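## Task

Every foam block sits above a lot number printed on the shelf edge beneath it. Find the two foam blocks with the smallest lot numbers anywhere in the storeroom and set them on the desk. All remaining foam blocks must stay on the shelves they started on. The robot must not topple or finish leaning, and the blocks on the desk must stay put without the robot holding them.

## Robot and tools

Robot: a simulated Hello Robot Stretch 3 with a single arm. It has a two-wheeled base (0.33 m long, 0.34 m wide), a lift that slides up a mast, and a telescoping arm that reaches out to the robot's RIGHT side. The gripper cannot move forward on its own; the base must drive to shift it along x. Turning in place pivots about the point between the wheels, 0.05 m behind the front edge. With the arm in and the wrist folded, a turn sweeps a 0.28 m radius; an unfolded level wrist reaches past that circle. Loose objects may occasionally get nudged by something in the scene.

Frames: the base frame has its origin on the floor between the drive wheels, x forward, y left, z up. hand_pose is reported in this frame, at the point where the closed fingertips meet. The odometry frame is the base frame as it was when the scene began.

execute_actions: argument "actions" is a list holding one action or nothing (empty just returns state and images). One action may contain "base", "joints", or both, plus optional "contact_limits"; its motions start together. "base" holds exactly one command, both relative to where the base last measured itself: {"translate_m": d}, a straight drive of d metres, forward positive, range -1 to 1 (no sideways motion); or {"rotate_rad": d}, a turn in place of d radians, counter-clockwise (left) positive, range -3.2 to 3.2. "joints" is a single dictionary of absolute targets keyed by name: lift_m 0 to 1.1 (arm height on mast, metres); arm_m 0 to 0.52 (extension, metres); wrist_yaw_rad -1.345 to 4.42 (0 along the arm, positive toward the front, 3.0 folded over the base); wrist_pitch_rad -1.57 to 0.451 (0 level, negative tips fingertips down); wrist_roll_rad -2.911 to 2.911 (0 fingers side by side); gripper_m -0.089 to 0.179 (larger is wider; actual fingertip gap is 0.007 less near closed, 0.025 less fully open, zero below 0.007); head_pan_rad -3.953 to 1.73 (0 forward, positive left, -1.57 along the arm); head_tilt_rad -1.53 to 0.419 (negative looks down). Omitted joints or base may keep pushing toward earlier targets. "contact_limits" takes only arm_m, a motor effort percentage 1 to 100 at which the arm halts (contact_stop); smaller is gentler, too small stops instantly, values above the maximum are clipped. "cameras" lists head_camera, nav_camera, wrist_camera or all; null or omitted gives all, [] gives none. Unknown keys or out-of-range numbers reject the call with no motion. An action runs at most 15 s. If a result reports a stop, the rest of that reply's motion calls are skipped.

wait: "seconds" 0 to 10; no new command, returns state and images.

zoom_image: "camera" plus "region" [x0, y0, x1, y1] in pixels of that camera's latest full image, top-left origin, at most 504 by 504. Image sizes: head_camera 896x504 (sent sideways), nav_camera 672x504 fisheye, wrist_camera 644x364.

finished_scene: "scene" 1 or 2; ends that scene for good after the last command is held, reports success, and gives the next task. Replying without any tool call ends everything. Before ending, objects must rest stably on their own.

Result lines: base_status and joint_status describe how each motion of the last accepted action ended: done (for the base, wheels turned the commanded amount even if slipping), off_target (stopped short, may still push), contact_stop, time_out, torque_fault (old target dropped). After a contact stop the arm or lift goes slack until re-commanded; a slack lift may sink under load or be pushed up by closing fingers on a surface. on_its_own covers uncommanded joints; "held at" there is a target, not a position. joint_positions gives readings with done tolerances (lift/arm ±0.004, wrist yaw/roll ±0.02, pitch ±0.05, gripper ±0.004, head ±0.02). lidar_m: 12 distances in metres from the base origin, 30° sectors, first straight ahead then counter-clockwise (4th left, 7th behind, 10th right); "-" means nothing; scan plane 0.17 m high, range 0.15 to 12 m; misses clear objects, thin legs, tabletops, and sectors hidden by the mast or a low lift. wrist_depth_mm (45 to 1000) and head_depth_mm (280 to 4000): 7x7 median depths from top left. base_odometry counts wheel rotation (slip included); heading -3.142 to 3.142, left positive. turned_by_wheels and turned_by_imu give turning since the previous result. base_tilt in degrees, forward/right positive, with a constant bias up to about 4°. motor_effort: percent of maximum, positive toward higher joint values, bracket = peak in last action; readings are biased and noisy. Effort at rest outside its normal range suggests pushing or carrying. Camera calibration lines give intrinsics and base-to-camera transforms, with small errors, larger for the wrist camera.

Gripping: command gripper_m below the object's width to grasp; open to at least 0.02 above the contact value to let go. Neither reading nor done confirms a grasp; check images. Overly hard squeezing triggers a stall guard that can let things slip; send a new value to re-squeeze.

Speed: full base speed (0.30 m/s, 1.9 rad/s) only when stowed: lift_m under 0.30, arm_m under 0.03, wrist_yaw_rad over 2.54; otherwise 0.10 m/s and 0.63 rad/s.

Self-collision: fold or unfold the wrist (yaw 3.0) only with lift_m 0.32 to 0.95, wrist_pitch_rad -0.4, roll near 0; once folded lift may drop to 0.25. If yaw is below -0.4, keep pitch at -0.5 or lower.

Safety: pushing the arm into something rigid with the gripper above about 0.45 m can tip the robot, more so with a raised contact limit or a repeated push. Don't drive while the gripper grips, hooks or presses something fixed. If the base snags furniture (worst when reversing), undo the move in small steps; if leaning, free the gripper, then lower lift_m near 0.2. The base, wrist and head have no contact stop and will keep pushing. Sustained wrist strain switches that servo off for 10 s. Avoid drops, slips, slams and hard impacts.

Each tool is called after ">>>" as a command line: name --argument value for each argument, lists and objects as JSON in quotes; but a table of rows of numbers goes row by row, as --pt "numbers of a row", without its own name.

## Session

>>> execute_actions --actions '[]'

Scene clock: 0.00 s.
base_odometry: x=+0.000 y=+0.000 heading=+0.000 (m, m, rad; odometry frame)
turned_by_wheels: +0.000 (rad since the last result)
turned_by_imu: +0.000 (rad since the last result)
base_tilt: forward=+0.0 right=+3.4 (deg)
lidar_m: 0.97 1.18 2.01 1.96 1.13 0.74 0.68 0.69 0.86 2.34 2.37 1.55
head_depth_mm: 1629 1639 1663 1680 1695 1453 989 / 1602 1615 1631 1660 1666 1430 980 / 1576 1591 1599 1630 1658 1421 973 / 1548 1567 1593 1608 1623 1408 970 / 1540 1546 1556 1579 1598 1392 957 / 1518 1536 1550 1564 1585 1370 954 / 1496 1515 1535 1541 1567 1357 943
base_status: not commanded
joint_positions: lift_m=+0.527 arm_m=-0.002 wrist_yaw_rad=+3.015 wrist_pitch_rad=-0.374 wrist_roll_rad=-0.007 gripper_m=+0.037 head_pan_rad=-0.005 head_tilt_rad=-0.002
joint_status: not commanded
motor_effort: left_wheel=+0 right_wheel=+1 lift_m=+26 arm_m=+0 wrist_yaw_rad=+1 wrist_pitch_rad=+6 wrist_roll_rad=+1 gripper_m=+0 head_pan_rad=+0 head_tilt_rad=+1 (%)
hand_pose: x=+0.0077 y=+0.0845 z=+0.5497 quat_wxyz=(+0.175, +0.699, +0.088, +0.688) (m; base frame)
wrist_depth_mm: - - - - - - - / - - - - - - - / - - - - - - - / - - - - - - - / 914 932 - 940 991 961 976 / 790 787 - 800 822 801 823 / 691 686 688 695 701 699 718
pictures: head_camera (sideways: a quarter turn clockwise sets it upright), nav_camera (sideways: a quarter turn counterclockwise sets it upright), wrist_camera
camera_calibration (this result's frames):
head_camera: T_world_to_cam=[[-0.0377884, -0.017767, -0.999128, 1.3228], [-0.00367023, 0.999838, -0.0176408, 0.0299671], [0.999279, 0.00300041, -0.0378474, 0.00726957], [0, 0, 0, 1]] pos_world=[0.0428322, -0.00648183, 1.32245]
nav_camera: T_world_to_cam=[[0.00552899, 0.0432936, 0.999047, -1.2672], [0.0332275, -0.998519, 0.0430868, -0.00404165], [0.999433, 0.0329576, -0.00695934, -0.0400675], [0, 0, 0, 1]] pos_world=[0.0471854, 0.0521463, 1.26588]
wrist_camera: T_world_to_cam=[[0.993341, -0.107702, 0.040911, -0.0187069], [-0.0224174, -0.528998, -0.848327, 0.543773], [0.113008, 0.841761, -0.52789, 0.380102], [0, 0, 0, 1]] pos_world=[-0.0121823, -0.034315, 0.662714]
Images, in order (width x height): head_camera 896x504, nav_camera 672x504, wrist_camera 644x364.

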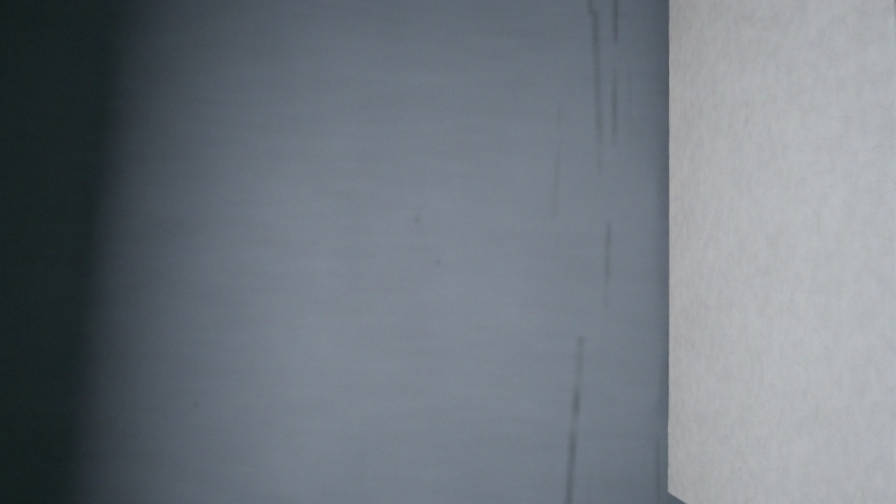

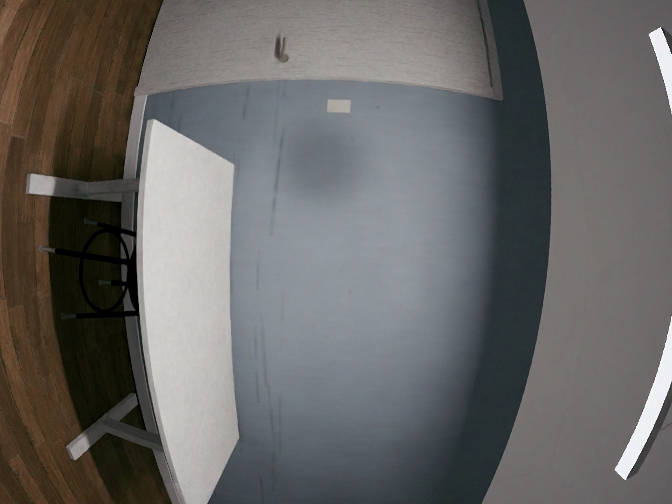

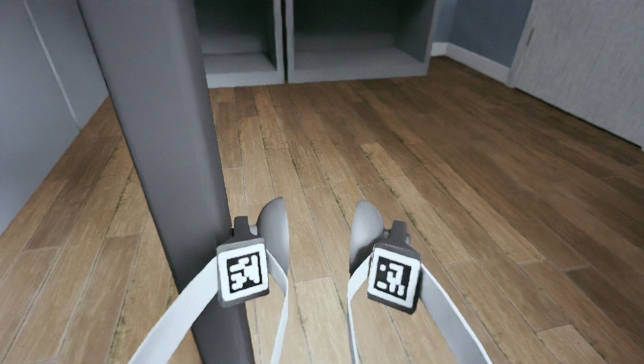

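>>> execute_actions --actions '[{"base":{"rotate_rad":1.455},"joints":{"lift_m":0.285,"head_tilt_rad":-0.4}}]' --cameras '["nav_camera","head_camera"]'

>>> execute_actions --actions '[{"joints":{"head_pan_rad":1.7}}]' --cameras '["nav_camera"]'

>>> execute_actions --actions '[{"joints":{"head_pan_rad":-3.1}}]' --cameras '["nav_camera"]'

Scene clock: 8.57 s.
base_odometry: x=+0.000 y=+0.000 heading=+1.455 (m, m, rad; odometry frame)
turned_by_wheels: +1.455 (rad since the last result)
turned_by_imu: +1.439 (rad since the last result)
base_tilt: forward=+0.0 right=+3.4 (deg)
lidar_m: 1.96 1.34 0.78 0.68 0.68 0.80 1.41 2.35 1.54 0.98 1.18 1.86
head_depth_mm: 2034 2161 2336 2860 2254 1735 1412 / 2200 2356 2539 2634 2240 1740 1405 / 2181 2317 2526 2759 2219 1712 1396 / 2116 2284 2490 2637 2225 1711 1387 / 1724 1888 2028 2242 2212 1703 1378 / 2000 2182 2373 2568 2186 1687 1365 / 1985 2116 2303 2515 2180 1681 1373
base_status: done
joint_positions: lift_m=+0.286 arm_m=-0.002 wrist_yaw_rad=+3.015 wrist_pitch_rad=-0.374 wrist_roll_rad=-0.007 gripper_m=+0.037 head_pan_rad=-0.005 head_tilt_rad=-0.395
joint_status: all done
motor_effort: left_wheel=-4(11) right_wheel=+3(10) lift_m=+10(22) arm_m=+0(0) wrist_yaw_rad=+0(0) wrist_pitch_rad=+6(6) wrist_roll_rad=+1(1) gripper_m=+0(0) head_pan_rad=+0(1) head_tilt_rad=-2(17) (%)
hand_pose: x=+0.0077 y=+0.0844 z=+0.3084 quat_wxyz=(+0.175, +0.699, +0.088, +0.688) (m; base frame)
wrist_depth_mm: 555 - 650 715 784 868 987 / 594 - 700 770 857 952 - / 637 679 758 850 897 972 984 / 673 703 728 737 740 751 765 / 590 588 - 612 629 621 618 / 500 509 - 524 521 515 521 / 446 - - - 446 449 451
pictures: head_camera (sideways: a quarter turn clockwise sets it upright), nav_camera (sideways: a quarter turn counterclockwise sets it upright)
camera_calibration (this result's frames):
head_camera: T_world_to_cam=[[-0.417577, -0.0159413, -0.908502, 1.20664], [-0.00978587, 0.999867, -0.0130465, 0.0240152], [0.908589, 0.00344255, -0.417678, 0.502202], [0, 0, 0, 1]] pos_world=[0.0478051, -0.00650551, 1.30631]
nav_camera: T_world_to_cam=[[0.387756, 0.0414559, 0.920829, -1.1672], [0.0468356, -0.998584, 0.0252343, 0.019135], [0.920571, 0.0333429, -0.389148, 0.457879], [0, 0, 0, 1]] pos_world=[0.0301825, 0.0522283, 1.25249]
Images, in order (width x height): head_camera 896x504, nav_camera 672x504.

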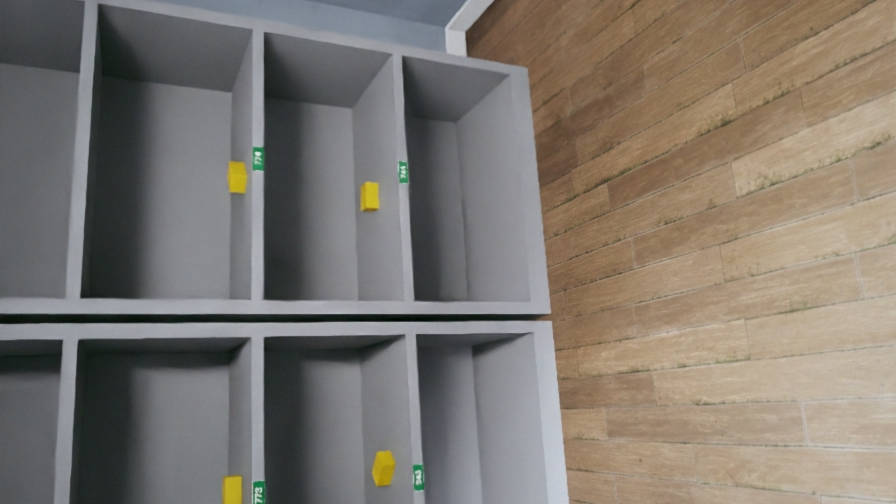

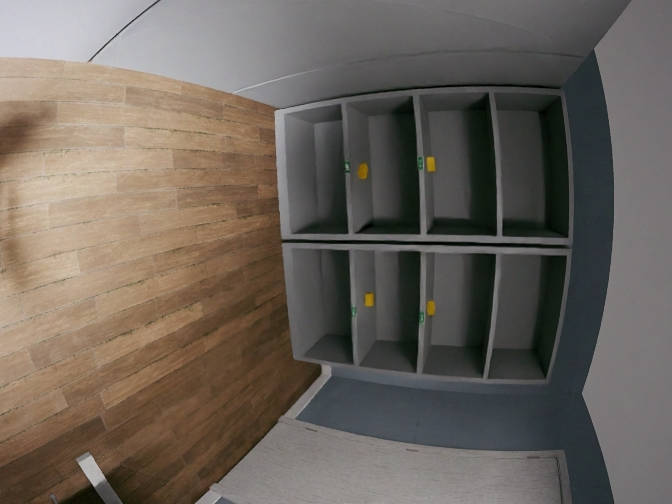

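Scene clock: 9.90 s.
base_odometry: x=+0.000 y=+0.000 heading=+1.455 (m, m, rad; odometry frame)
turned_by_wheels: +0.000 (rad since the last result)
turned_by_imu: +0.000 (rad since the last result)
base_tilt: forward=+0.1 right=+3.4 (deg)
lidar_m: 1.96 1.34 0.78 0.68 0.68 0.80 1.41 2.34 1.55 0.97 1.18 1.86
head_depth_mm: 578 626 683 748 825 926 1054 / 574 620 675 737 814 908 1033 / 569 613 665 730 801 897 1018 / 563 607 658 719 794 882 1001 / 557 601 655 712 783 870 980 / 553 596 644 705 773 856 968 / 547 591 640 698 - - -
base_status: not commanded
joint_positions: lift_m=+0.286 arm_m=-0.002 wrist_yaw_rad=+3.015 wrist_pitch_rad=-0.374 wrist_roll_rad=-0.007 gripper_m=+0.037 head_pan_rad=+1.693 head_tilt_rad=-0.395
joint_status: all done
motor_effort: left_wheel=-3(3) right_wheel=+3(3) lift_m=+10(10) arm_m=+0(0) wrist_yaw_rad=+1(0) wrist_pitch_rad=+5(5) wrist_roll_rad=+1(1) gripper_m=+0(1) head_pan_rad=+3(31) head_tilt_rad=-2(2) (%)
hand_pose: x=+0.0077 y=+0.0844 z=+0.3084 quat_wxyz=(+0.175, +0.699, +0.088, +0.688) (m; base frame)
wrist_depth_mm: 553 - 652 707 792 878 962 / 586 - 706 771 853 966 - / 640 675 768 823 927 983 967 / 677 697 727 744 746 758 764 / 595 594 - 610 628 612 614 / 508 503 - 528 520 516 525 / 445 - - - 446 447 456
pictures: nav_camera (sideways: a quarter turn counterclockwise sets it upright)
camera_calibration (this result's frames):
nav_camera: T_world_to_cam=[[-0.0901485, 0.379403, 0.920829, -1.16429], [0.984649, 0.172714, 0.0252343, 0.0134143], [-0.149466, 0.908968, -0.389148, 0.464406], [0, 0, 0, 1]] pos_world=[-0.048754, 0.0172858, 1.25249]
Images, in order (width x height): nav_camera 672x504.

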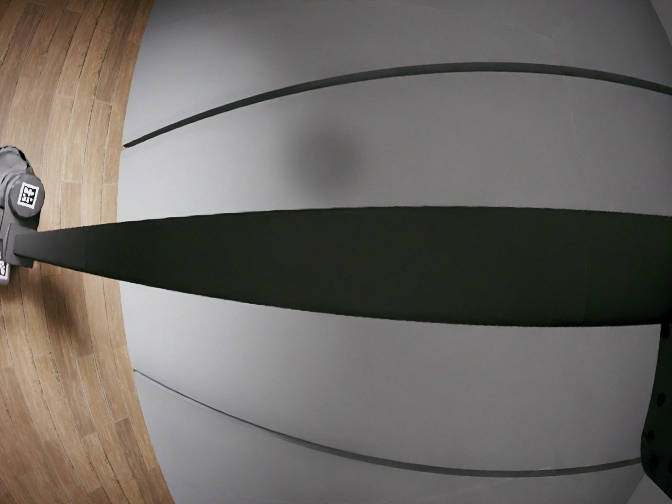

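Scene clock: 12.43 s.
base_odometry: x=+0.000 y=+0.000 heading=+1.455 (m, m, rad; odometry frame)
turned_by_wheels: +0.000 (rad since the last result)
turned_by_imu: +0.000 (rad since the last result)
base_tilt: forward=+0.1 right=+3.4 (deg)
lidar_m: 1.96 1.34 0.78 0.68 0.68 0.80 1.41 2.35 1.54 0.98 1.18 1.86
head_depth_mm: 2181 2284 1380 1398 1420 1441 1374 / 2187 2320 2547 2783 2157 1690 1402 / 2114 2306 2487 2703 2242 1719 1389 / 2096 2269 2461 2634 2218 1713 1401 / 2053 2194 2410 2616 2177 1700 1391 / 2020 2172 2341 2596 2186 1693 1378 / 1967 2130 2311 2519 2196 1680 1363
base_status: not commanded
joint_positions: lift_m=+0.286 arm_m=-0.002 wrist_yaw_rad=+3.015 wrist_pitch_rad=-0.374 wrist_roll_rad=-0.007 gripper_m=+0.037 head_pan_rad=-3.093 head_tilt_rad=-0.395
joint_status: all done
motor_effort: left_wheel=-3(4) right_wheel=+3(3) lift_m=+10(10) arm_m=+0(0) wrist_yaw_rad=+0(0) wrist_pitch_rad=+6(5) wrist_roll_rad=+1(1) gripper_m=+0(0) head_pan_rad=-2(30) head_tilt_rad=-1(1) (%)
hand_pose: x=+0.0077 y=+0.0844 z=+0.3084 quat_wxyz=(+0.175, +0.699, +0.088, +0.688) (m; base frame)
wrist_depth_mm: 555 - 644 715 784 863 966 / 592 - 707 770 865 956 - / 635 668 779 830 898 963 - / 678 705 736 747 743 750 765 / 593 595 - 605 620 616 625 / 496 503 - 527 523 522 521 / 449 - - - 447 450 454
pictures: nav_camera (sideways: a quarter turn counterclockwise sets it upright)
camera_calibration (this result's frames):
nav_camera: T_world_to_cam=[[-0.38498, -0.0621849, 0.920827, -1.16248], [-0.100305, 0.994637, 0.025234, 0.0200329], [-0.917458, -0.0826486, -0.389153, 0.469097], [0, 0, 0, 1]] pos_world=[-0.0151475, -0.0534443, 1.25249]
Images, in order (width x height): nav_camera 672x504.

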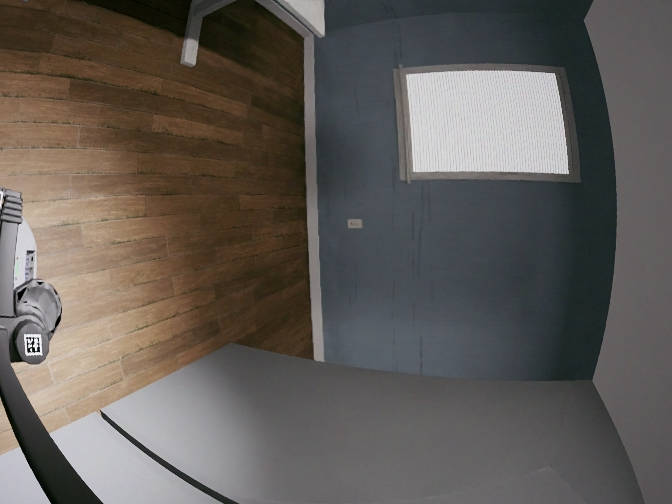

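>>> execute_actions --actions '[{"base":{"rotate_rad":-2.91},"joints":{"head_pan_rad":0}}]' --cameras '[]'

>>> execute_actions --actions '[{"base":{"translate_m":1}}]' --cameras '[]'

>>> execute_actions --actions '[{"base":{"translate_m":0.85},"joints":{"head_pan_rad":-1.57}}]' --cameras '["nav_camera"]'

Scene clock: 25.80 s.
base_odometry: x=+0.000 y=+0.000 heading=-1.455 (m, m, rad; odometry frame)
turned_by_wheels: -2.910 (rad since the last result)
turned_by_imu: -2.872 (rad since the last result)
base_tilt: forward=+0.0 right=+3.4 (deg)
lidar_m: 2.34 2.32 1.13 0.97 1.66 2.23 1.96 0.98 0.71 0.68 0.71 0.96
head_depth_mm: 2040 2203 2380 2626 2254 1735 1416 / 2045 2220 2381 2632 2236 1740 1400 / 2034 2183 2380 2628 2217 1713 1391 / 2036 2195 2384 2590 2223 1714 1382 / 2048 2209 2370 2618 2194 1705 1386 / 2029 2190 2396 2608 2179 1680 1381 / 2057 2205 2402 2590 2154 1678 1376
base_status: done
joint_positions: lift_m=+0.286 arm_m=-0.001 wrist_yaw_rad=+3.015 wrist_pitch_rad=-0.374 wrist_roll_rad=-0.007 gripper_m=+0.037 head_pan_rad=-0.007 head_tilt_rad=-0.396
joint_status: all done
motor_effort: left_wheel=+2(15) right_wheel=-1(6) lift_m=+10(10) arm_m=-1(0) wrist_yaw_rad=+0(0) wrist_pitch_rad=+6(5) wrist_roll_rad=+1(1) gripper_m=-1(1) head_pan_rad=+2(30) head_tilt_rad=-1(1) (%)
hand_pose: x=+0.0077 y=+0.0844 z=+0.3084 quat_wxyz=(+0.175, +0.699, +0.088, +0.688) (m; base frame)
wrist_depth_mm: - - - - - - - / - - - - - - - / 897 891 935 983 953 971 975 / 718 724 730 751 742 757 755 / 589 593 - 603 617 618 621 / 500 507 - 523 521 515 521 / 448 - - - 443 449 455
pictures: none
No camera images: the call's "cameras" was empty. Leave "cameras" out to get every camera's image.

Scene clock: 30.83 s.
base_odometry: x=+0.116 y=-0.993 heading=-1.455 (m, m, rad; odometry frame)
turned_by_wheels: +0.000 (rad since the last result)
turned_by_imu: +0.004 (rad since the last result)
base_tilt: forward=+0.0 right=+3.5 (deg)
lidar_m: 1.35 1.40 1.68 1.16 1.34 1.66 2.73 0.96 0.70 0.67 0.69 1.40
head_depth_mm: 1139 1225 1324 1450 1622 1694 1404 / 1137 1229 1335 1448 1601 1692 1401 / 1141 1231 1333 1466 1614 1703 1388 / 1142 1232 1339 1460 1626 1709 1387 / 1137 1229 1338 1447 1615 1704 1388 / 1137 1228 1324 1459 1613 1689 1375 / 1138 1238 1342 1464 1606 1674 1371
base_status: done
joint_positions: lift_m=+0.286 arm_m=-0.001 wrist_yaw_rad=+3.015 wrist_pitch_rad=-0.374 wrist_roll_rad=-0.007 gripper_m=+0.037 head_pan_rad=-0.007 head_tilt_rad=-0.396
joint_status: not commanded
motor_effort: left_wheel=+1(14) right_wheel=-1(5) lift_m=+10(10) arm_m=-1(0) wrist_yaw_rad=+0(1) wrist_pitch_rad=+6(6) wrist_roll_rad=+1(1) gripper_m=+0(1) head_pan_rad=+3(1) head_tilt_rad=-1(1) (%)
hand_pose: x=+0.0077 y=+0.0844 z=+0.3084 quat_wxyz=(+0.175, +0.699, +0.088, +0.688) (m; base frame)
wrist_depth_mm: - - - - - - - / - - - - - - - / 910 877 931 949 961 974 993 / 710 712 733 737 755 744 753 / 587 586 - 599 622 606 613 / 499 506 - 529 527 514 522 / 449 - - - 446 452 453
pictures: none
No camera images: the call's "cameras" was empty. Leave "cameras" out to get every camera's image.

Scene clock: 35.37 s.
base_odometry: x=+0.214 y=-1.838 heading=-1.455 (m, m, rad; odometry frame)
turned_by_wheels: +0.000 (rad since the last result)
turned_by_imu: +0.004 (rad since the last result)
base_tilt: forward=+0.0 right=+3.4 (deg)
lidar_m: 0.50 0.52 0.70 1.63 1.69 2.08 2.67 0.95 0.85 2.00 0.71 0.52
head_depth_mm: 1836 1979 2165 2376 2270 1739 1401 / 1838 1997 2161 2356 2228 1724 1408 / 1844 1999 2166 2368 2243 1717 1393 / 1858 2004 2183 2374 2223 1720 1384 / 1852 2017 2184 2374 2171 1696 1384 / 1847 1968 2110 2250 2110 1683 1379 / 1392 1425 1480 1519 1555 1564 1371
base_status: done
joint_positions: lift_m=+0.286 arm_m=-0.001 wrist_yaw_rad=+3.015 wrist_pitch_rad=-0.374 wrist_roll_rad=-0.007 gripper_m=+0.037 head_pan_rad=-1.563 head_tilt_rad=-0.396
joint_status: all done
motor_effort: left_wheel=+1(14) right_wheel=+0(4) lift_m=+11(10) arm_m=-1(1) wrist_yaw_rad=+0(0) wrist_pitch_rad=+5(6) wrist_roll_rad=+1(1) gripper_m=+0(0) head_pan_rad=-3(27) head_tilt_rad=-1(1) (%)
hand_pose: x=+0.0077 y=+0.0844 z=+0.3084 quat_wxyz=(+0.175, +0.699, +0.088, +0.688) (m; base frame)
wrist_depth_mm: - - - - - 763 548 / - - - - - 750 544 / 908 882 940 919 959 770 552 / 713 715 739 736 741 733 546 / 592 595 - 602 623 608 545 / 500 506 - 527 522 515 505 / 447 - - - 447 446 451
pictures: nav_camera (sideways: a quarter turn counterclockwise sets it upright)
camera_calibration (this result's frames):
nav_camera: T_world_to_cam=[[0.0464013, -0.388108, 0.920445, -1.16462], [-0.997906, -0.0595826, 0.0251831, 0.0255746], [0.0450688, -0.919686, -0.39006, 0.464405], [0, 0, 0, 1]] pos_world=[0.0586306, -0.023366, 1.25247]
Images, in order (width x height): nav_camera 672x504.

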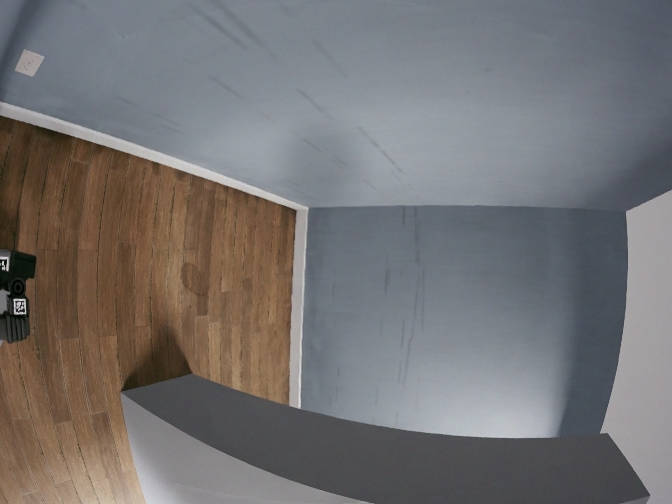

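>>> execute_actions --actions '[{"base":{"rotate_rad":-1.6}}]' --cameras '[]'

>>> execute_actions --actions '[{"base":{"translate_m":1}}]' --cameras '[]'

>>> execute_actions --actions '[{"base":{"translate_m":0.63}}]' --cameras '[]'

>>> execute_actions --actions '[{"base":{"rotate_rad":-1.59},"joints":{"head_pan_rad":-0.3,"head_tilt_rad":-0.6}}]' --cameras '["nav_camera"]'

Scene clock: 45.77 s.
base_odometry: x=+0.214 y=-1.838 heading=-3.055 (m, m, rad; odometry frame)
turned_by_wheels: -1.600 (rad since the last result)
turned_by_imu: -1.575 (rad since the last result)
base_tilt: forward=+0.0 right=+3.4 (deg)
lidar_m: 2.13 0.73 0.52 0.50 0.52 0.69 1.63 1.40 1.83 2.94 0.97 0.85
head_depth_mm: 3735 3974 - 3235 2258 1737 1403 / 3780 - - 3192 2215 1723 1398 / 3484 - - 3188 2211 1728 1387 / 3700 - - 3141 2198 1718 1388 / 3716 - - 3144 2199 1685 1389 / 3037 3133 3214 2904 2167 1674 1376 / 2023 2067 2127 2185 2079 1685 1389
base_status: done
joint_positions: lift_m=+0.286 arm_m=-0.001 wrist_yaw_rad=+3.015 wrist_pitch_rad=-0.374 wrist_roll_rad=-0.007 gripper_m=+0.037 head_pan_rad=-1.563 head_tilt_rad=-0.396
joint_status: not commanded
motor_effort: left_wheel=+2(14) right_wheel=-1(8) lift_m=+10(10) arm_m=-1(1) wrist_yaw_rad=+0(0) wrist_pitch_rad=+6(5) wrist_roll_rad=+1(1) gripper_m=+0(0) head_pan_rad=-2(2) head_tilt_rad=-1(1) (%)
hand_pose: x=+0.0077 y=+0.0844 z=+0.3084 quat_wxyz=(+0.175, +0.699, +0.088, +0.688) (m; base frame)
wrist_depth_mm: 456 - 490 495 523 539 559 / 493 - 533 542 564 584 617 / 529 549 568 607 621 647 681 / 573 588 623 648 673 681 728 / 590 596 - 596 624 613 620 / 497 508 - 520 519 521 520 / 450 - - - 445 446 455
pictures: none
No camera images: the call's "cameras" was empty. Leave "cameras" out to get every camera's image.

Scene clock: 50.70 s.
base_odometry: x=-0.782 y=-1.924 heading=-3.055 (m, m, rad; odometry frame)
turned_by_wheels: +0.000 (rad since the last result)
turned_by_imu: +0.004 (rad since the last result)
base_tilt: forward=+0.0 right=+3.5 (deg)
lidar_m: 1.13 0.77 0.55 0.53 0.54 0.73 1.89 2.29 0.52 0.50 0.51 1.19
head_depth_mm: 392 423 458 500 550 612 688 / 392 424 458 501 551 612 688 / 393 424 459 502 553 612 692 / 393 425 460 502 553 614 692 / 394 425 461 502 553 615 694 / 394 426 461 509 560 638 1300 / 3284 3322 3616 3014 2159 1695 1362
base_status: done
joint_positions: lift_m=+0.286 arm_m=-0.001 wrist_yaw_rad=+3.015 wrist_pitch_rad=-0.374 wrist_roll_rad=-0.007 gripper_m=+0.037 head_pan_rad=-1.563 head_tilt_rad=-0.396
joint_status: not commanded
motor_effort: left_wheel=+1(14) right_wheel=-1(5) lift_m=+11(11) arm_m=+0(1) wrist_yaw_rad=+0(0) wrist_pitch_rad=+6(6) wrist_roll_rad=+1(1) gripper_m=+0(0) head_pan_rad=-2(2) head_tilt_rad=-1(0) (%)
hand_pose: x=+0.0077 y=+0.0844 z=+0.3084 quat_wxyz=(+0.175, +0.699, +0.088, +0.688) (m; base frame)
wrist_depth_mm: 480 - 511 530 543 563 586 / 520 - 557 578 590 619 646 / 561 581 615 628 650 697 729 / 604 619 643 684 701 719 753 / 589 590 - 602 618 609 620 / 500 506 - 527 524 519 520 / 443 - - - 444 446 452
pictures: none
No camera images: the call's "cameras" was empty. Leave "cameras" out to get every camera's image.

Scene clock: 54.43 s.
base_odometry: x=-1.410 y=-1.979 heading=-3.055 (m, m, rad; odometry frame)
turned_by_wheels: +0.000 (rad since the last result)
turned_by_imu: +0.003 (rad since the last result)
base_tilt: forward=+0.0 right=+3.4 (deg)
lidar_m: 0.51 0.52 0.57 0.54 0.56 0.75 1.96 0.70 0.70 2.17 0.73 0.53
head_depth_mm: 1993 2124 2328 1579 1657 1638 1376 / 2849 3057 2704 2582 2211 1743 1409 / 3688 - - 3201 2248 1720 1398 / 3781 - - 3103 2202 1709 1390 / 3713 3974 - 3122 2184 1691 1380 / 2215 2312 2386 2446 2080 1700 1370 / 1491 1547 1578 1621 1652 1583 1371
base_status: done
joint_positions: lift_m=+0.286 arm_m=-0.001 wrist_yaw_rad=+3.015 wrist_pitch_rad=-0.374 wrist_roll_rad=-0.007 gripper_m=+0.037 head_pan_rad=-1.563 head_tilt_rad=-0.396
joint_status: not commanded
motor_effort: left_wheel=+1(14) right_wheel=-1(6) lift_m=+11(10) arm_m=-1(1) wrist_yaw_rad=+0(0) wrist_pitch_rad=+5(5) wrist_roll_rad=+1(1) gripper_m=+0(0) head_pan_rad=-3(2) head_tilt_rad=-1(1) (%)
hand_pose: x=+0.0077 y=+0.0844 z=+0.3083 quat_wxyz=(+0.175, +0.699, +0.088, +0.688) (m; base frame)
wrist_depth_mm: 494 - 525 538 564 581 539 / 529 - 560 584 618 633 540 / 567 592 628 639 669 685 551 / 614 640 660 683 707 713 548 / 587 587 - 604 618 618 541 / 501 504 - 528 525 521 504 / 454 - - - 442 447 449
pictures: none
No camera images: the call's "cameras" was empty. Leave "cameras" out to get every camera's image.

Scene clock: 56.60 s.
base_odometry: x=-1.410 y=-1.979 heading=+1.639 (m, m, rad; odometry frame)
turned_by_wheels: -1.590 (rad since the last result)
turned_by_imu: -1.566 (rad since the last result)
base_tilt: forward=+0.1 right=+3.5 (deg)
lidar_m: 2.28 0.75 0.53 0.50 0.52 0.57 0.54 0.56 0.74 1.86 0.70 0.70
head_depth_mm: 1338 1005 1532 1313 1003 1052 1212 / 1299 1085 1611 1271 1567 1385 1219 / 1252 1353 1554 1741 1665 1441 1240 / 1943 2160 1817 1967 1750 1456 1235 / 2123 2350 2591 2201 1742 1434 1225 / 3672 3929 2925 2178 1733 1443 1224 / 3643 3940 2953 2163 1719 1437 1223
base_status: done
joint_positions: lift_m=+0.286 arm_m=-0.001 wrist_yaw_rad=+3.015 wrist_pitch_rad=-0.374 wrist_roll_rad=-0.007 gripper_m=+0.037 head_pan_rad=-0.307 head_tilt_rad=-0.593
joint_status: all done
motor_effort: left_wheel=+2(14) right_wheel=-2(5) lift_m=+11(10) arm_m=-1(1) wrist_yaw_rad=+0(0) wrist_pitch_rad=+6(6) wrist_roll_rad=+1(1) gripper_m=+0(2) head_pan_rad=+3(33) head_tilt_rad=-3(14) (%)
hand_pose: x=+0.0077 y=+0.0843 z=+0.3083 quat_wxyz=(+0.175, +0.699, +0.088, +0.688) (m; base frame)
wrist_depth_mm: 453 - 491 505 532 546 571 / 496 - 537 550 574 599 623 / 535 553 580 610 635 659 695 / 568 595 626 667 689 716 727 / 591 600 - 608 621 614 621 / 506 502 - 532 517 517 522 / 445 - - - 443 448 451
pictures: nav_camera (sideways: a quarter turn counterclockwise sets it upright)
camera_calibration (this result's frames):
nav_camera: T_world_to_cam=[[0.547646, -0.128287, 0.826817, -1.04556], [-0.248903, -0.968418, 0.0146052, 0.0347821], [0.798831, -0.213796, -0.562282, 0.683899], [0, 0, 0, 1]] pos_world=[0.0349329, 0.0457674, 1.24852]
Images, in order (width x height): nav_camera 672x504.

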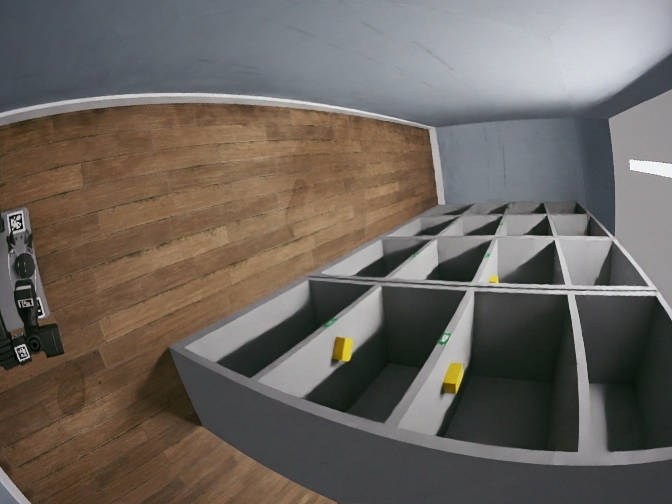

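>>> execute_actions --actions '[{"base":{"rotate_rad":0.04},"joints":{"head_pan_rad":-1.57,"head_tilt_rad":-0.8}}]' --cameras '[]'

>>> execute_actions --actions '[{"base":{"translate_m":0.95}}]' --cameras '["head_camera"]'

>>> execute_actions --actions '[{"base":{"translate_m":0.92}}]' --cameras '["head_camera"]'

>>> execute_actions --actions '[{"base":{"translate_m":0.92}}]' --cameras '["head_camera","nav_camera"]'

Scene clock: 67.77 s.
base_odometry: x=-1.410 y=-1.979 heading=+1.679 (m, m, rad; odometry frame)
turned_by_wheels: +0.040 (rad since the last result)
turned_by_imu: +0.040 (rad since the last result)
base_tilt: forward=+0.1 right=+3.5 (deg)
lidar_m: 1.95 0.72 0.52 0.51 0.52 0.56 0.54 0.57 0.77 2.13 0.70 0.72
head_depth_mm: 2023 1934 1877 1696 1510 1314 1157 / 2903 2645 2156 1765 1501 1315 1155 / 3041 2741 2127 1775 1500 1298 1164 / 3009 2697 2130 1763 1492 1305 1171 / 3039 2656 2144 1759 1496 1298 1147 / 3001 2683 2115 1748 1482 1293 1145 / 3081 2665 2094 1617 1419 1287 1145
base_status: done
joint_positions: lift_m=+0.286 arm_m=-0.001 wrist_yaw_rad=+3.015 wrist_pitch_rad=-0.374 wrist_roll_rad=-0.007 gripper_m=+0.037 head_pan_rad=-1.563 head_tilt_rad=-0.790
joint_status: all done
motor_effort: left_wheel=-2(8) right_wheel=+3(5) lift_m=+10(10) arm_m=-1(1) wrist_yaw_rad=+0(0) wrist_pitch_rad=+5(5) wrist_roll_rad=+1(1) gripper_m=+0(0) head_pan_rad=-3(33) head_tilt_rad=-3(14) (%)
hand_pose: x=+0.0077 y=+0.0843 z=+0.3083 quat_wxyz=(+0.175, +0.699, +0.088, +0.688) (m; base frame)
wrist_depth_mm: 473 - 495 501 514 533 547 / 505 - 534 550 561 582 605 / 552 567 572 594 626 641 659 / 590 605 628 641 683 683 702 / 586 597 - 604 622 617 614 / 502 503 - 526 522 517 524 / 444 - - - 447 451 452
pictures: none
No camera images: the call's "cameras" was empty. Leave "cameras" out to get every camera's image.

Scene clock: 72.63 s.
base_odometry: x=-1.512 y=-1.035 heading=+1.679 (m, m, rad; odometry frame)
turned_by_wheels: +0.000 (rad since the last result)
turned_by_imu: +0.004 (rad since the last result)
base_tilt: forward=+0.1 right=+3.3 (deg)
lidar_m: 1.90 0.71 0.52 0.50 0.52 0.71 1.49 1.55 0.67 0.96 0.65 1.37
head_depth_mm: 805 616 1124 1032 935 1252 1165 / 799 607 1133 1031 936 1262 1154 / 797 583 1146 1029 929 1263 1167 / 800 590 1133 1022 930 1257 1168 / 808 602 1126 1014 1313 1252 1146 / 812 600 1139 1017 1314 1262 1143 / 811 595 1119 1011 1106 1244 1139
base_status: done
joint_positions: lift_m=+0.286 arm_m=-0.001 wrist_yaw_rad=+3.015 wrist_pitch_rad=-0.374 wrist_roll_rad=-0.007 gripper_m=+0.037 head_pan_rad=-1.563 head_tilt_rad=-0.790
joint_status: not commanded
motor_effort: left_wheel=-4(9) right_wheel=+3(9) lift_m=+10(11) arm_m=-1(1) wrist_yaw_rad=+0(0) wrist_pitch_rad=+6(5) wrist_roll_rad=+1(1) gripper_m=+0(0) head_pan_rad=-2(3) head_tilt_rad=-3(3) (%)
hand_pose: x=+0.0077 y=+0.0843 z=+0.3083 quat_wxyz=(+0.175, +0.699, +0.088, +0.688) (m; base frame)
wrist_depth_mm: 469 - 489 496 510 532 539 / 498 - 528 541 564 572 588 / 553 557 571 594 616 634 654 / 594 606 619 637 673 683 683 / 590 591 - 600 629 618 627 / 500 504 - 530 525 519 523 / 449 - - - 442 446 453
pictures: head_camera (sideways: a quarter turn clockwise sets it upright)
camera_calibration (this result's frames):
head_camera: T_world_to_cam=[[-0.0235419, 0.734543, -0.678154, 0.903935], [0.999639, 0.0260988, -0.00643316, 0.00924276], [0.0129736, -0.67806, -0.734892, 0.920343], [0, 0, 0, 1]] pos_world=[0.000100769, -0.0401726, 1.28942]
Images, in order (width x height): head_camera 896x504.

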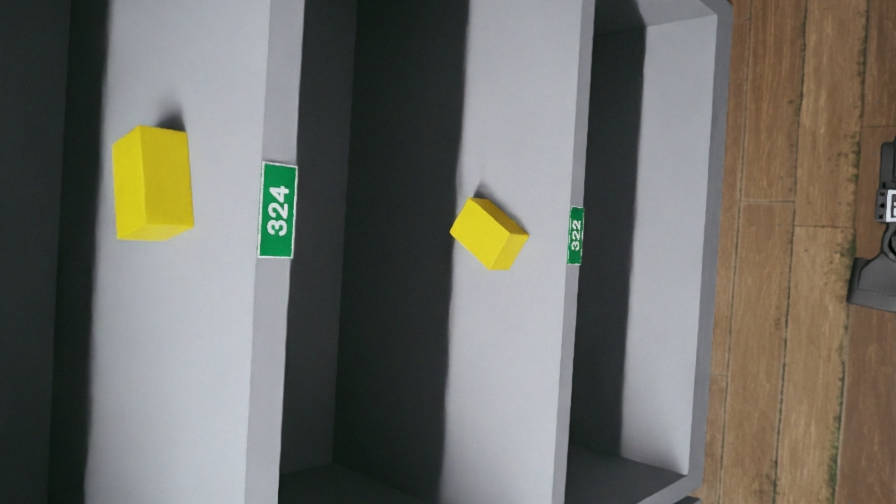

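Scene clock: 77.40 s.
base_odometry: x=-1.611 y=-0.120 heading=+1.678 (m, m, rad; odometry frame)
turned_by_wheels: +0.000 (rad since the last result)
turned_by_imu: +0.004 (rad since the last result)
base_tilt: forward=+0.1 right=+3.4 (deg)
lidar_m: 1.86 0.70 0.51 0.49 0.52 0.71 2.01 0.72 0.66 0.97 0.67 1.38
head_depth_mm: 807 619 1137 1035 938 1250 1159 / 804 614 1139 1031 938 1256 1158 / 805 608 1136 1027 934 1258 1163 / 808 606 1128 1000 934 1253 1169 / 813 602 1140 1017 1315 1266 1150 / 817 601 1145 1011 1321 1266 1147 / 811 596 1126 1011 1155 1251 1145
base_status: done
joint_positions: lift_m=+0.286 arm_m=-0.001 wrist_yaw_rad=+3.015 wrist_pitch_rad=-0.374 wrist_roll_rad=-0.007 gripper_m=+0.037 head_pan_rad=-1.563 head_tilt_rad=-0.790
joint_status: not commanded
motor_effort: left_wheel=-3(9) right_wheel=+3(10) lift_m=+11(11) arm_m=-1(1) wrist_yaw_rad=+0(0) wrist_pitch_rad=+5(6) wrist_roll_rad=+0(1) gripper_m=+0(1) head_pan_rad=-2(2) head_tilt_rad=-4(3) (%)
hand_pose: x=+0.0077 y=+0.0843 z=+0.3083 quat_wxyz=(+0.175, +0.699, +0.088, +0.688) (m; base frame)
wrist_depth_mm: 462 - 483 496 506 521 539 / 497 - 520 540 555 569 598 / 543 561 576 590 613 636 649 / 586 593 618 632 654 683 686 / 591 592 - 606 617 625 624 / 498 503 - 526 526 518 529 / 446 - - - 444 449 458
pictures: head_camera (sideways: a quarter turn clockwise sets it upright)
camera_calibration (this result's frames):
head_camera: T_world_to_cam=[[-0.0235138, 0.734544, -0.678154, 0.903935], [0.99964, 0.0260605, -0.00643316, 0.00924276], [0.0129476, -0.678061, -0.734892, 0.920344], [0, 0, 0, 1]] pos_world=[0.0000992319, -0.0401724, 1.28942]
Images, in order (width x height): head_camera 896x504.

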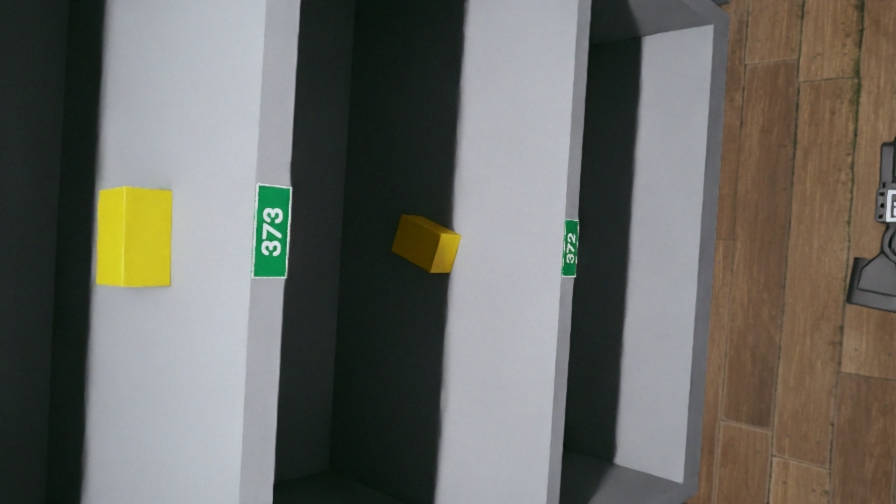

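Scene clock: 82.17 s.
base_odometry: x=-1.710 y=+0.795 heading=+1.678 (m, m, rad; odometry frame)
turned_by_wheels: +0.000 (rad since the last result)
turned_by_imu: +0.004 (rad since the last result)
base_tilt: forward=+0.1 right=+3.5 (deg)
lidar_m: 1.43 0.68 0.50 0.48 0.50 0.70 2.00 1.37 0.66 0.98 0.69 0.76
head_depth_mm: 806 617 1146 1033 940 1255 1156 / 808 614 1151 1033 940 1265 1150 / 813 610 1142 1030 1323 1257 1161 / 818 605 1141 971 1315 1274 1169 / 820 603 1148 1013 1310 1267 1155 / 816 601 1158 1015 1321 1264 1141 / 810 597 1149 1014 1267 1260 1146
base_status: done
joint_positions: lift_m=+0.286 arm_m=-0.001 wrist_yaw_rad=+3.015 wrist_pitch_rad=-0.374 wrist_roll_rad=-0.007 gripper_m=+0.037 head_pan_rad=-1.563 head_tilt_rad=-0.790
joint_status: not commanded
motor_effort: left_wheel=-4(9) right_wheel=+3(10) lift_m=+10(10) arm_m=-1(1) wrist_yaw_rad=+0(0) wrist_pitch_rad=+5(6) wrist_roll_rad=+1(1) gripper_m=+0(0) head_pan_rad=-2(4) head_tilt_rad=-3(3) (%)
hand_pose: x=+0.0077 y=+0.0843 z=+0.3083 quat_wxyz=(+0.175, +0.699, +0.088, +0.688) (m; base frame)
wrist_depth_mm: 452 - 474 483 500 511 521 / 490 - 517 534 540 556 574 / 533 548 568 579 603 614 633 / 571 585 610 624 648 668 700 / 594 594 - 603 621 609 615 / 506 502 - 525 527 521 525 / 450 - - - 445 450 450
pictures: head_camera (sideways: a quarter turn clockwise sets it upright), nav_camera (sideways: a quarter turn counterclockwise sets it upright)
camera_calibration (this result's frames):
head_camera: T_world_to_cam=[[-0.0234984, 0.734544, -0.678154, 0.903935], [0.99964, 0.0260397, -0.00643316, 0.00924275], [0.0129335, -0.678061, -0.734892, 0.920344], [0, 0, 0, 1]] pos_world=[0.0000983939, -0.0401723, 1.28942]
nav_camera: T_world_to_cam=[[0.0486957, -0.711451, 0.701046, -0.878577], [-0.997885, -0.0649092, 0.00344194, 0.0538865], [0.0430556, -0.699731, -0.713107, 0.884704], [0, 0, 0, 1]] pos_world=[0.058464, -0.0025121, 1.24663]
Images, in order (width x height): head_camera 896x504, nav_camera 672x504.

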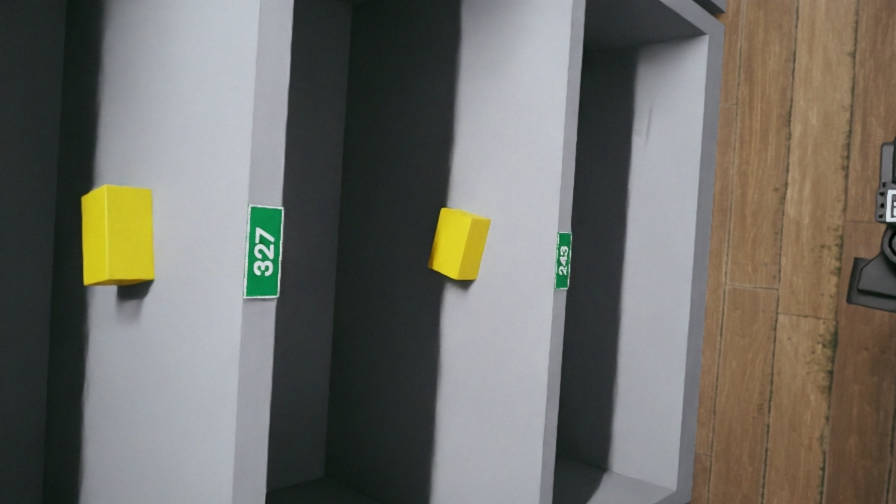

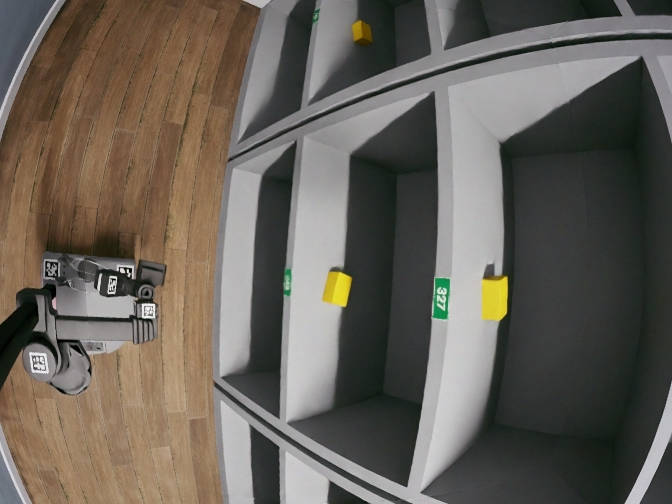

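>>> execute_actions --actions '[{"base":{"translate_m":0.4},"joints":{"head_pan_rad":-0.9,"head_tilt_rad":-0.7}}]' --cameras '["head_camera"]'

Scene clock: 87.80 s.
base_odometry: x=-1.752 y=+1.192 heading=+1.678 (m, m, rad; odometry frame)
turned_by_wheels: +0.000 (rad since the last result)
turned_by_imu: +0.002 (rad since the last result)
base_tilt: forward=+0.1 right=+3.4 (deg)
lidar_m: 1.03 0.67 0.50 0.48 0.50 0.69 2.00 0.96 1.02 0.53 1.02 1.07
head_depth_mm: 899 763 604 1135 786 901 1125 / 950 756 1182 1126 930 1231 1145 / 1006 748 1288 1113 1001 1281 1180 / 1071 741 1349 1118 1420 1328 1179 / 1106 819 1401 1144 1484 1355 1170 / 1037 1146 1301 1482 1543 1344 1169 / 958 1083 1226 1398 1543 1339 1167
base_status: done
joint_positions: lift_m=+0.286 arm_m=-0.001 wrist_yaw_rad=+3.015 wrist_pitch_rad=-0.374 wrist_roll_rad=-0.007 gripper_m=+0.037 head_pan_rad=-0.907 head_tilt_rad=-0.704
joint_status: all done
motor_effort: left_wheel=-3(10) right_wheel=+3(10) lift_m=+10(10) arm_m=-1(1) wrist_yaw_rad=+0(0) wrist_pitch_rad=+5(6) wrist_roll_rad=+1(1) gripper_m=+0(1) head_pan_rad=+2(25) head_tilt_rad=+1(9) (%)
hand_pose: x=+0.0077 y=+0.0843 z=+0.3083 quat_wxyz=(+0.175, +0.699, +0.088, +0.688) (m; base frame)
wrist_depth_mm: 447 - 464 482 494 507 520 / 485 - 506 522 538 549 567 / 528 541 563 569 588 607 621 / 568 582 610 616 642 660 682 / 592 599 - 601 619 612 623 / 499 503 - 527 527 514 525 / 449 - - - 448 447 455
pictures: head_camera (sideways: a quarter turn clockwise sets it upright)
camera_calibration (this result's frames):
head_camera: T_world_to_cam=[[-0.429425, 0.519795, -0.738517, 0.985076], [0.776462, 0.630114, -0.00799104, 0.0126331], [0.461196, -0.576861, -0.674188, 0.838657], [0, 0, 0, 1]] pos_world=[0.0264216, -0.0362094, 1.29301]
Images, in order (width x height): head_camera 896x504.

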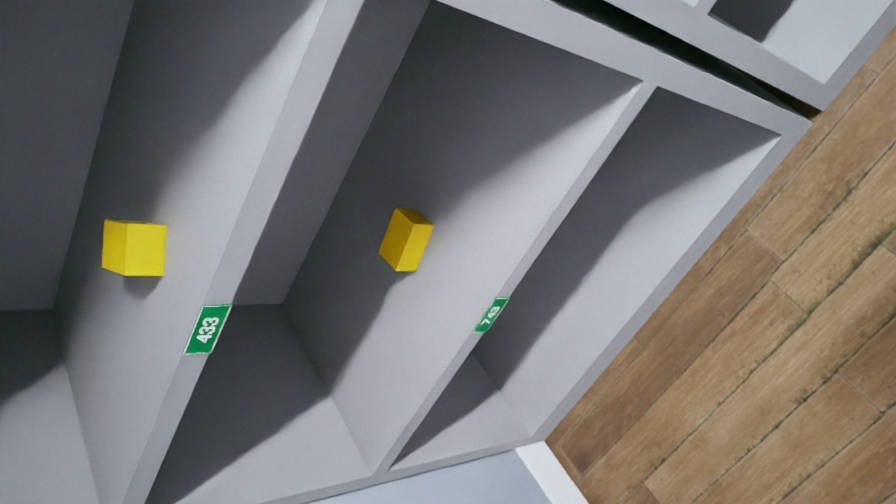

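>>> zoom_image --camera "head_camera" --region '[450,270,540,350]'

>>> execute_actions --actions '[{"base":{"translate_m":-0.39}}]' --cameras '[]'

>>> execute_actions --actions '[{"joints":{"lift_m":0.515}}]' --cameras '[]'

>>> execute_actions --actions '[{"joints":{"wrist_yaw_rad":0}}]' --cameras '[]'

>>> execute_actions --actions '[{"joints":{"wrist_pitch_rad":-0.2,"gripper_m":0.179,"arm_m":0.1}}]' --cameras '["wrist_camera"]'

Region (450, 270, 540, 350) of head_camera's 896x504 image, scaled by 5.600, with more detail than that image has.

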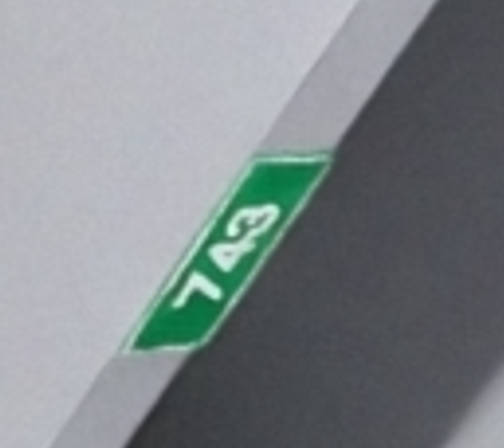

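Scene clock: 102.50 s.
base_odometry: x=-1.711 y=+0.805 heading=+1.678 (m, m, rad; odometry frame)
turned_by_wheels: +0.000 (rad since the last result)
turned_by_imu: -0.001 (rad since the last result)
base_tilt: forward=+0.0 right=+3.5 (deg)
lidar_m: 1.42 0.68 0.50 0.48 0.51 0.70 2.00 1.37 0.66 0.98 0.68 1.41
head_depth_mm: 834 762 604 1131 934 1207 1128 / 716 756 965 1129 934 1287 1158 / 625 688 856 1034 976 1280 1178 / 590 663 768 917 1124 1298 1183 / 982 748 1302 1117 1455 1351 1178 / 1126 858 1342 1652 1514 1347 1171 / 1033 1529 1382 1727 1567 1343 1173
base_status: done
joint_positions: lift_m=+0.286 arm_m=-0.001 wrist_yaw_rad=+3.015 wrist_pitch_rad=-0.374 wrist_roll_rad=-0.007 gripper_m=+0.037 head_pan_rad=-0.907 head_tilt_rad=-0.704
joint_status: not commanded
motor_effort: left_wheel=-3(15) right_wheel=+3(6) lift_m=+10(10) arm_m=-1(1) wrist_yaw_rad=+0(0) wrist_pitch_rad=+5(6) wrist_roll_rad=+1(1) gripper_m=+0(0) head_pan_rad=+2(3) head_tilt_rad=+1(2) (%)
hand_pose: x=+0.0077 y=+0.0843 z=+0.3083 quat_wxyz=(+0.175, +0.699, +0.088, +0.688) (m; base frame)
wrist_depth_mm: 454 - 477 488 492 512 520 / 491 - 517 529 544 562 568 / 541 546 559 572 596 616 628 / 577 581 606 622 638 677 702 / 590 594 - 601 618 610 618 / 496 498 - 520 521 512 524 / 449 - - - 444 452 449
pictures: none
No camera images: the call's "cameras" was empty. Leave "cameras" out to get every camera's image.

Scene clock: 105.43 s.
base_odometry: x=-1.711 y=+0.805 heading=+1.678 (m, m, rad; odometry frame)
turned_by_wheels: +0.000 (rad since the last result)
turned_by_imu: +0.000 (rad since the last result)
base_tilt: forward=+0.1 right=+3.5 (deg)
lidar_m: 1.42 0.68 0.50 0.48 0.50 0.70 1.99 1.37 0.66 0.98 0.68 1.41
head_depth_mm: 835 758 603 1133 935 1207 1126 / 712 754 960 1126 933 1288 1160 / 624 688 855 1031 980 1275 1184 / 589 665 768 915 1129 1308 1177 / 978 751 1294 1113 1460 1353 1184 / 1124 862 1344 1634 1519 1352 1171 / 1030 1529 1386 1738 1565 1339 1170
base_status: not commanded
joint_positions: lift_m=+0.514 arm_m=-0.001 wrist_yaw_rad=+3.015 wrist_pitch_rad=-0.375 wrist_roll_rad=-0.007 gripper_m=+0.037 head_pan_rad=-0.907 head_tilt_rad=-0.704
joint_status: all done
motor_effort: left_wheel=-3(3) right_wheel=+3(3) lift_m=+38(41) arm_m=-1(1) wrist_yaw_rad=+0(0) wrist_pitch_rad=+6(6) wrist_roll_rad=+1(1) gripper_m=+0(1) head_pan_rad=+2(2) head_tilt_rad=+2(2) (%)
hand_pose: x=+0.0077 y=+0.0843 z=+0.5368 quat_wxyz=(+0.175, +0.699, +0.088, +0.688) (m; base frame)
wrist_depth_mm: 455 - 474 485 502 510 519 / 490 - 515 527 538 557 565 / 535 540 560 578 591 609 629 / 583 600 614 642 663 687 699 / 649 668 - 711 742 770 780 / 707 737 - 771 791 787 805 / 672 670 678 671 684 688 685
pictures: none
No camera images: the call's "cameras" was empty. Leave "cameras" out to get every camera's image.

Scene clock: 107.93 s.
base_odometry: x=-1.711 y=+0.805 heading=+1.678 (m, m, rad; odometry frame)
turned_by_wheels: +0.000 (rad since the last result)
turned_by_imu: +0.000 (rad since the last result)
base_tilt: forward=+0.1 right=+3.4 (deg)
lidar_m: 1.42 0.68 0.50 0.49 0.50 0.70 2.00 1.37 0.66 0.98 0.68 1.40
head_depth_mm: 833 760 604 1130 934 1213 1136 / 713 750 965 1125 932 1286 1157 / 624 689 857 1032 974 1279 1180 / 589 665 770 916 1125 1300 1182 / 978 751 1292 1115 1446 1356 1176 / 1120 861 1338 1643 1526 1345 1165 / 1033 1524 1385 1742 1574 1346 1174
base_status: not commanded
joint_positions: lift_m=+0.514 arm_m=-0.001 wrist_yaw_rad=+0.002 wrist_pitch_rad=-0.375 wrist_roll_rad=-0.007 gripper_m=+0.037 head_pan_rad=-0.907 head_tilt_rad=-0.704
joint_status: all done
motor_effort: left_wheel=-3(3) right_wheel=+3(3) lift_m=+38(38) arm_m=-1(1) wrist_yaw_rad=-2(2) wrist_pitch_rad=+6(6) wrist_roll_rad=+1(1) gripper_m=+0(1) head_pan_rad=+2(2) head_tilt_rad=+2(2) (%)
hand_pose: x=-0.0210 y=-0.3732 z=+0.5368 quat_wxyz=(+0.697, +0.133, -0.692, -0.131) (m; base frame)
wrist_depth_mm: 507 579 599 383 641 645 494 / 352 355 364 368 378 385 392 / 310 307 304 299 302 303 299 / 561 799 886 868 886 716 485 / 564 762 840 811 833 708 476 / 560 687 677 692 717 656 475 / 558 597 596 596 597 615 488
pictures: none
No camera images: the call's "cameras" was empty. Leave "cameras" out to get every camera's image.

Scene clock: 109.93 s.
base_odometry: x=-1.711 y=+0.805 heading=+1.678 (m, m, rad; odometry frame)
turned_by_wheels: +0.000 (rad since the last result)
turned_by_imu: +0.000 (rad since the last result)
base_tilt: forward=+0.0 right=+3.4 (deg)
lidar_m: 1.42 0.68 0.50 0.48 0.50 0.70 2.00 1.37 0.66 0.98 0.68 1.40
head_depth_mm: 837 758 603 1126 936 849 1159 / 714 750 967 1124 932 1281 1156 / 624 688 854 1034 975 1277 1183 / 588 666 768 916 1126 1302 1181 / 977 751 1303 1112 1458 1343 1173 / 1126 862 1338 1634 1527 1352 1173 / 1031 1532 1388 1737 1575 1345 1166
base_status: not commanded
joint_positions: lift_m=+0.514 arm_m=+0.100 wrist_yaw_rad=+0.001 wrist_pitch_rad=-0.223 wrist_roll_rad=-0.007 gripper_m=+0.179 head_pan_rad=-0.907 head_tilt_rad=-0.704
joint_status: all done
motor_effort: left_wheel=-3(3) right_wheel=+3(3) lift_m=+38(38) arm_m=+3(2) wrist_yaw_rad=-1(2) wrist_pitch_rad=+8(9) wrist_roll_rad=+1(1) gripper_m=-1(83) head_pan_rad=+2(2) head_tilt_rad=+2(1) (%)
hand_pose: x=-0.0211 y=-0.4892 z=+0.5726 quat_wxyz=(+0.705, +0.080, -0.700, -0.078) (m; base frame)
wrist_depth_mm: 545 575 572 568 565 564 501 / 553 605 610 601 612 596 483 / 407 420 398 315 453 459 439 / 288 292 297 300 307 310 319 / 233 223 225 228 231 239 237 / - 743 227 226 225 224 218 / 586 684 684 692 696 659 498
pictures: wrist_camera
camera_calibration (this result's frames):
wrist_camera: T_world_to_cam=[[-0.998975, -0.0135181, 0.0431895, -0.0501406], [-0.0450175, 0.394603, -0.917748, 0.750255], [-0.00463645, -0.918752, -0.394807, -0.0615593], [0, 0, 0, 1]] pos_world=[-0.0166, -0.353288, 0.666407]
Images, in order (width x height): wrist_camera 644x364.

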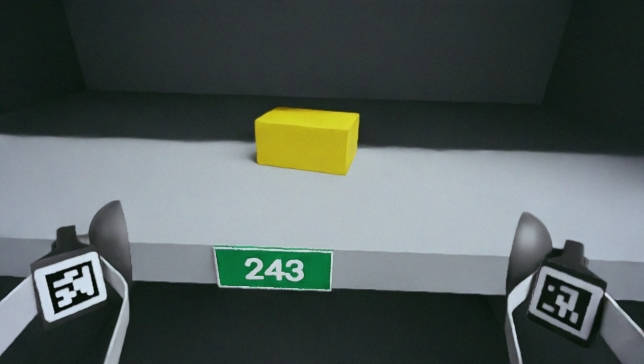

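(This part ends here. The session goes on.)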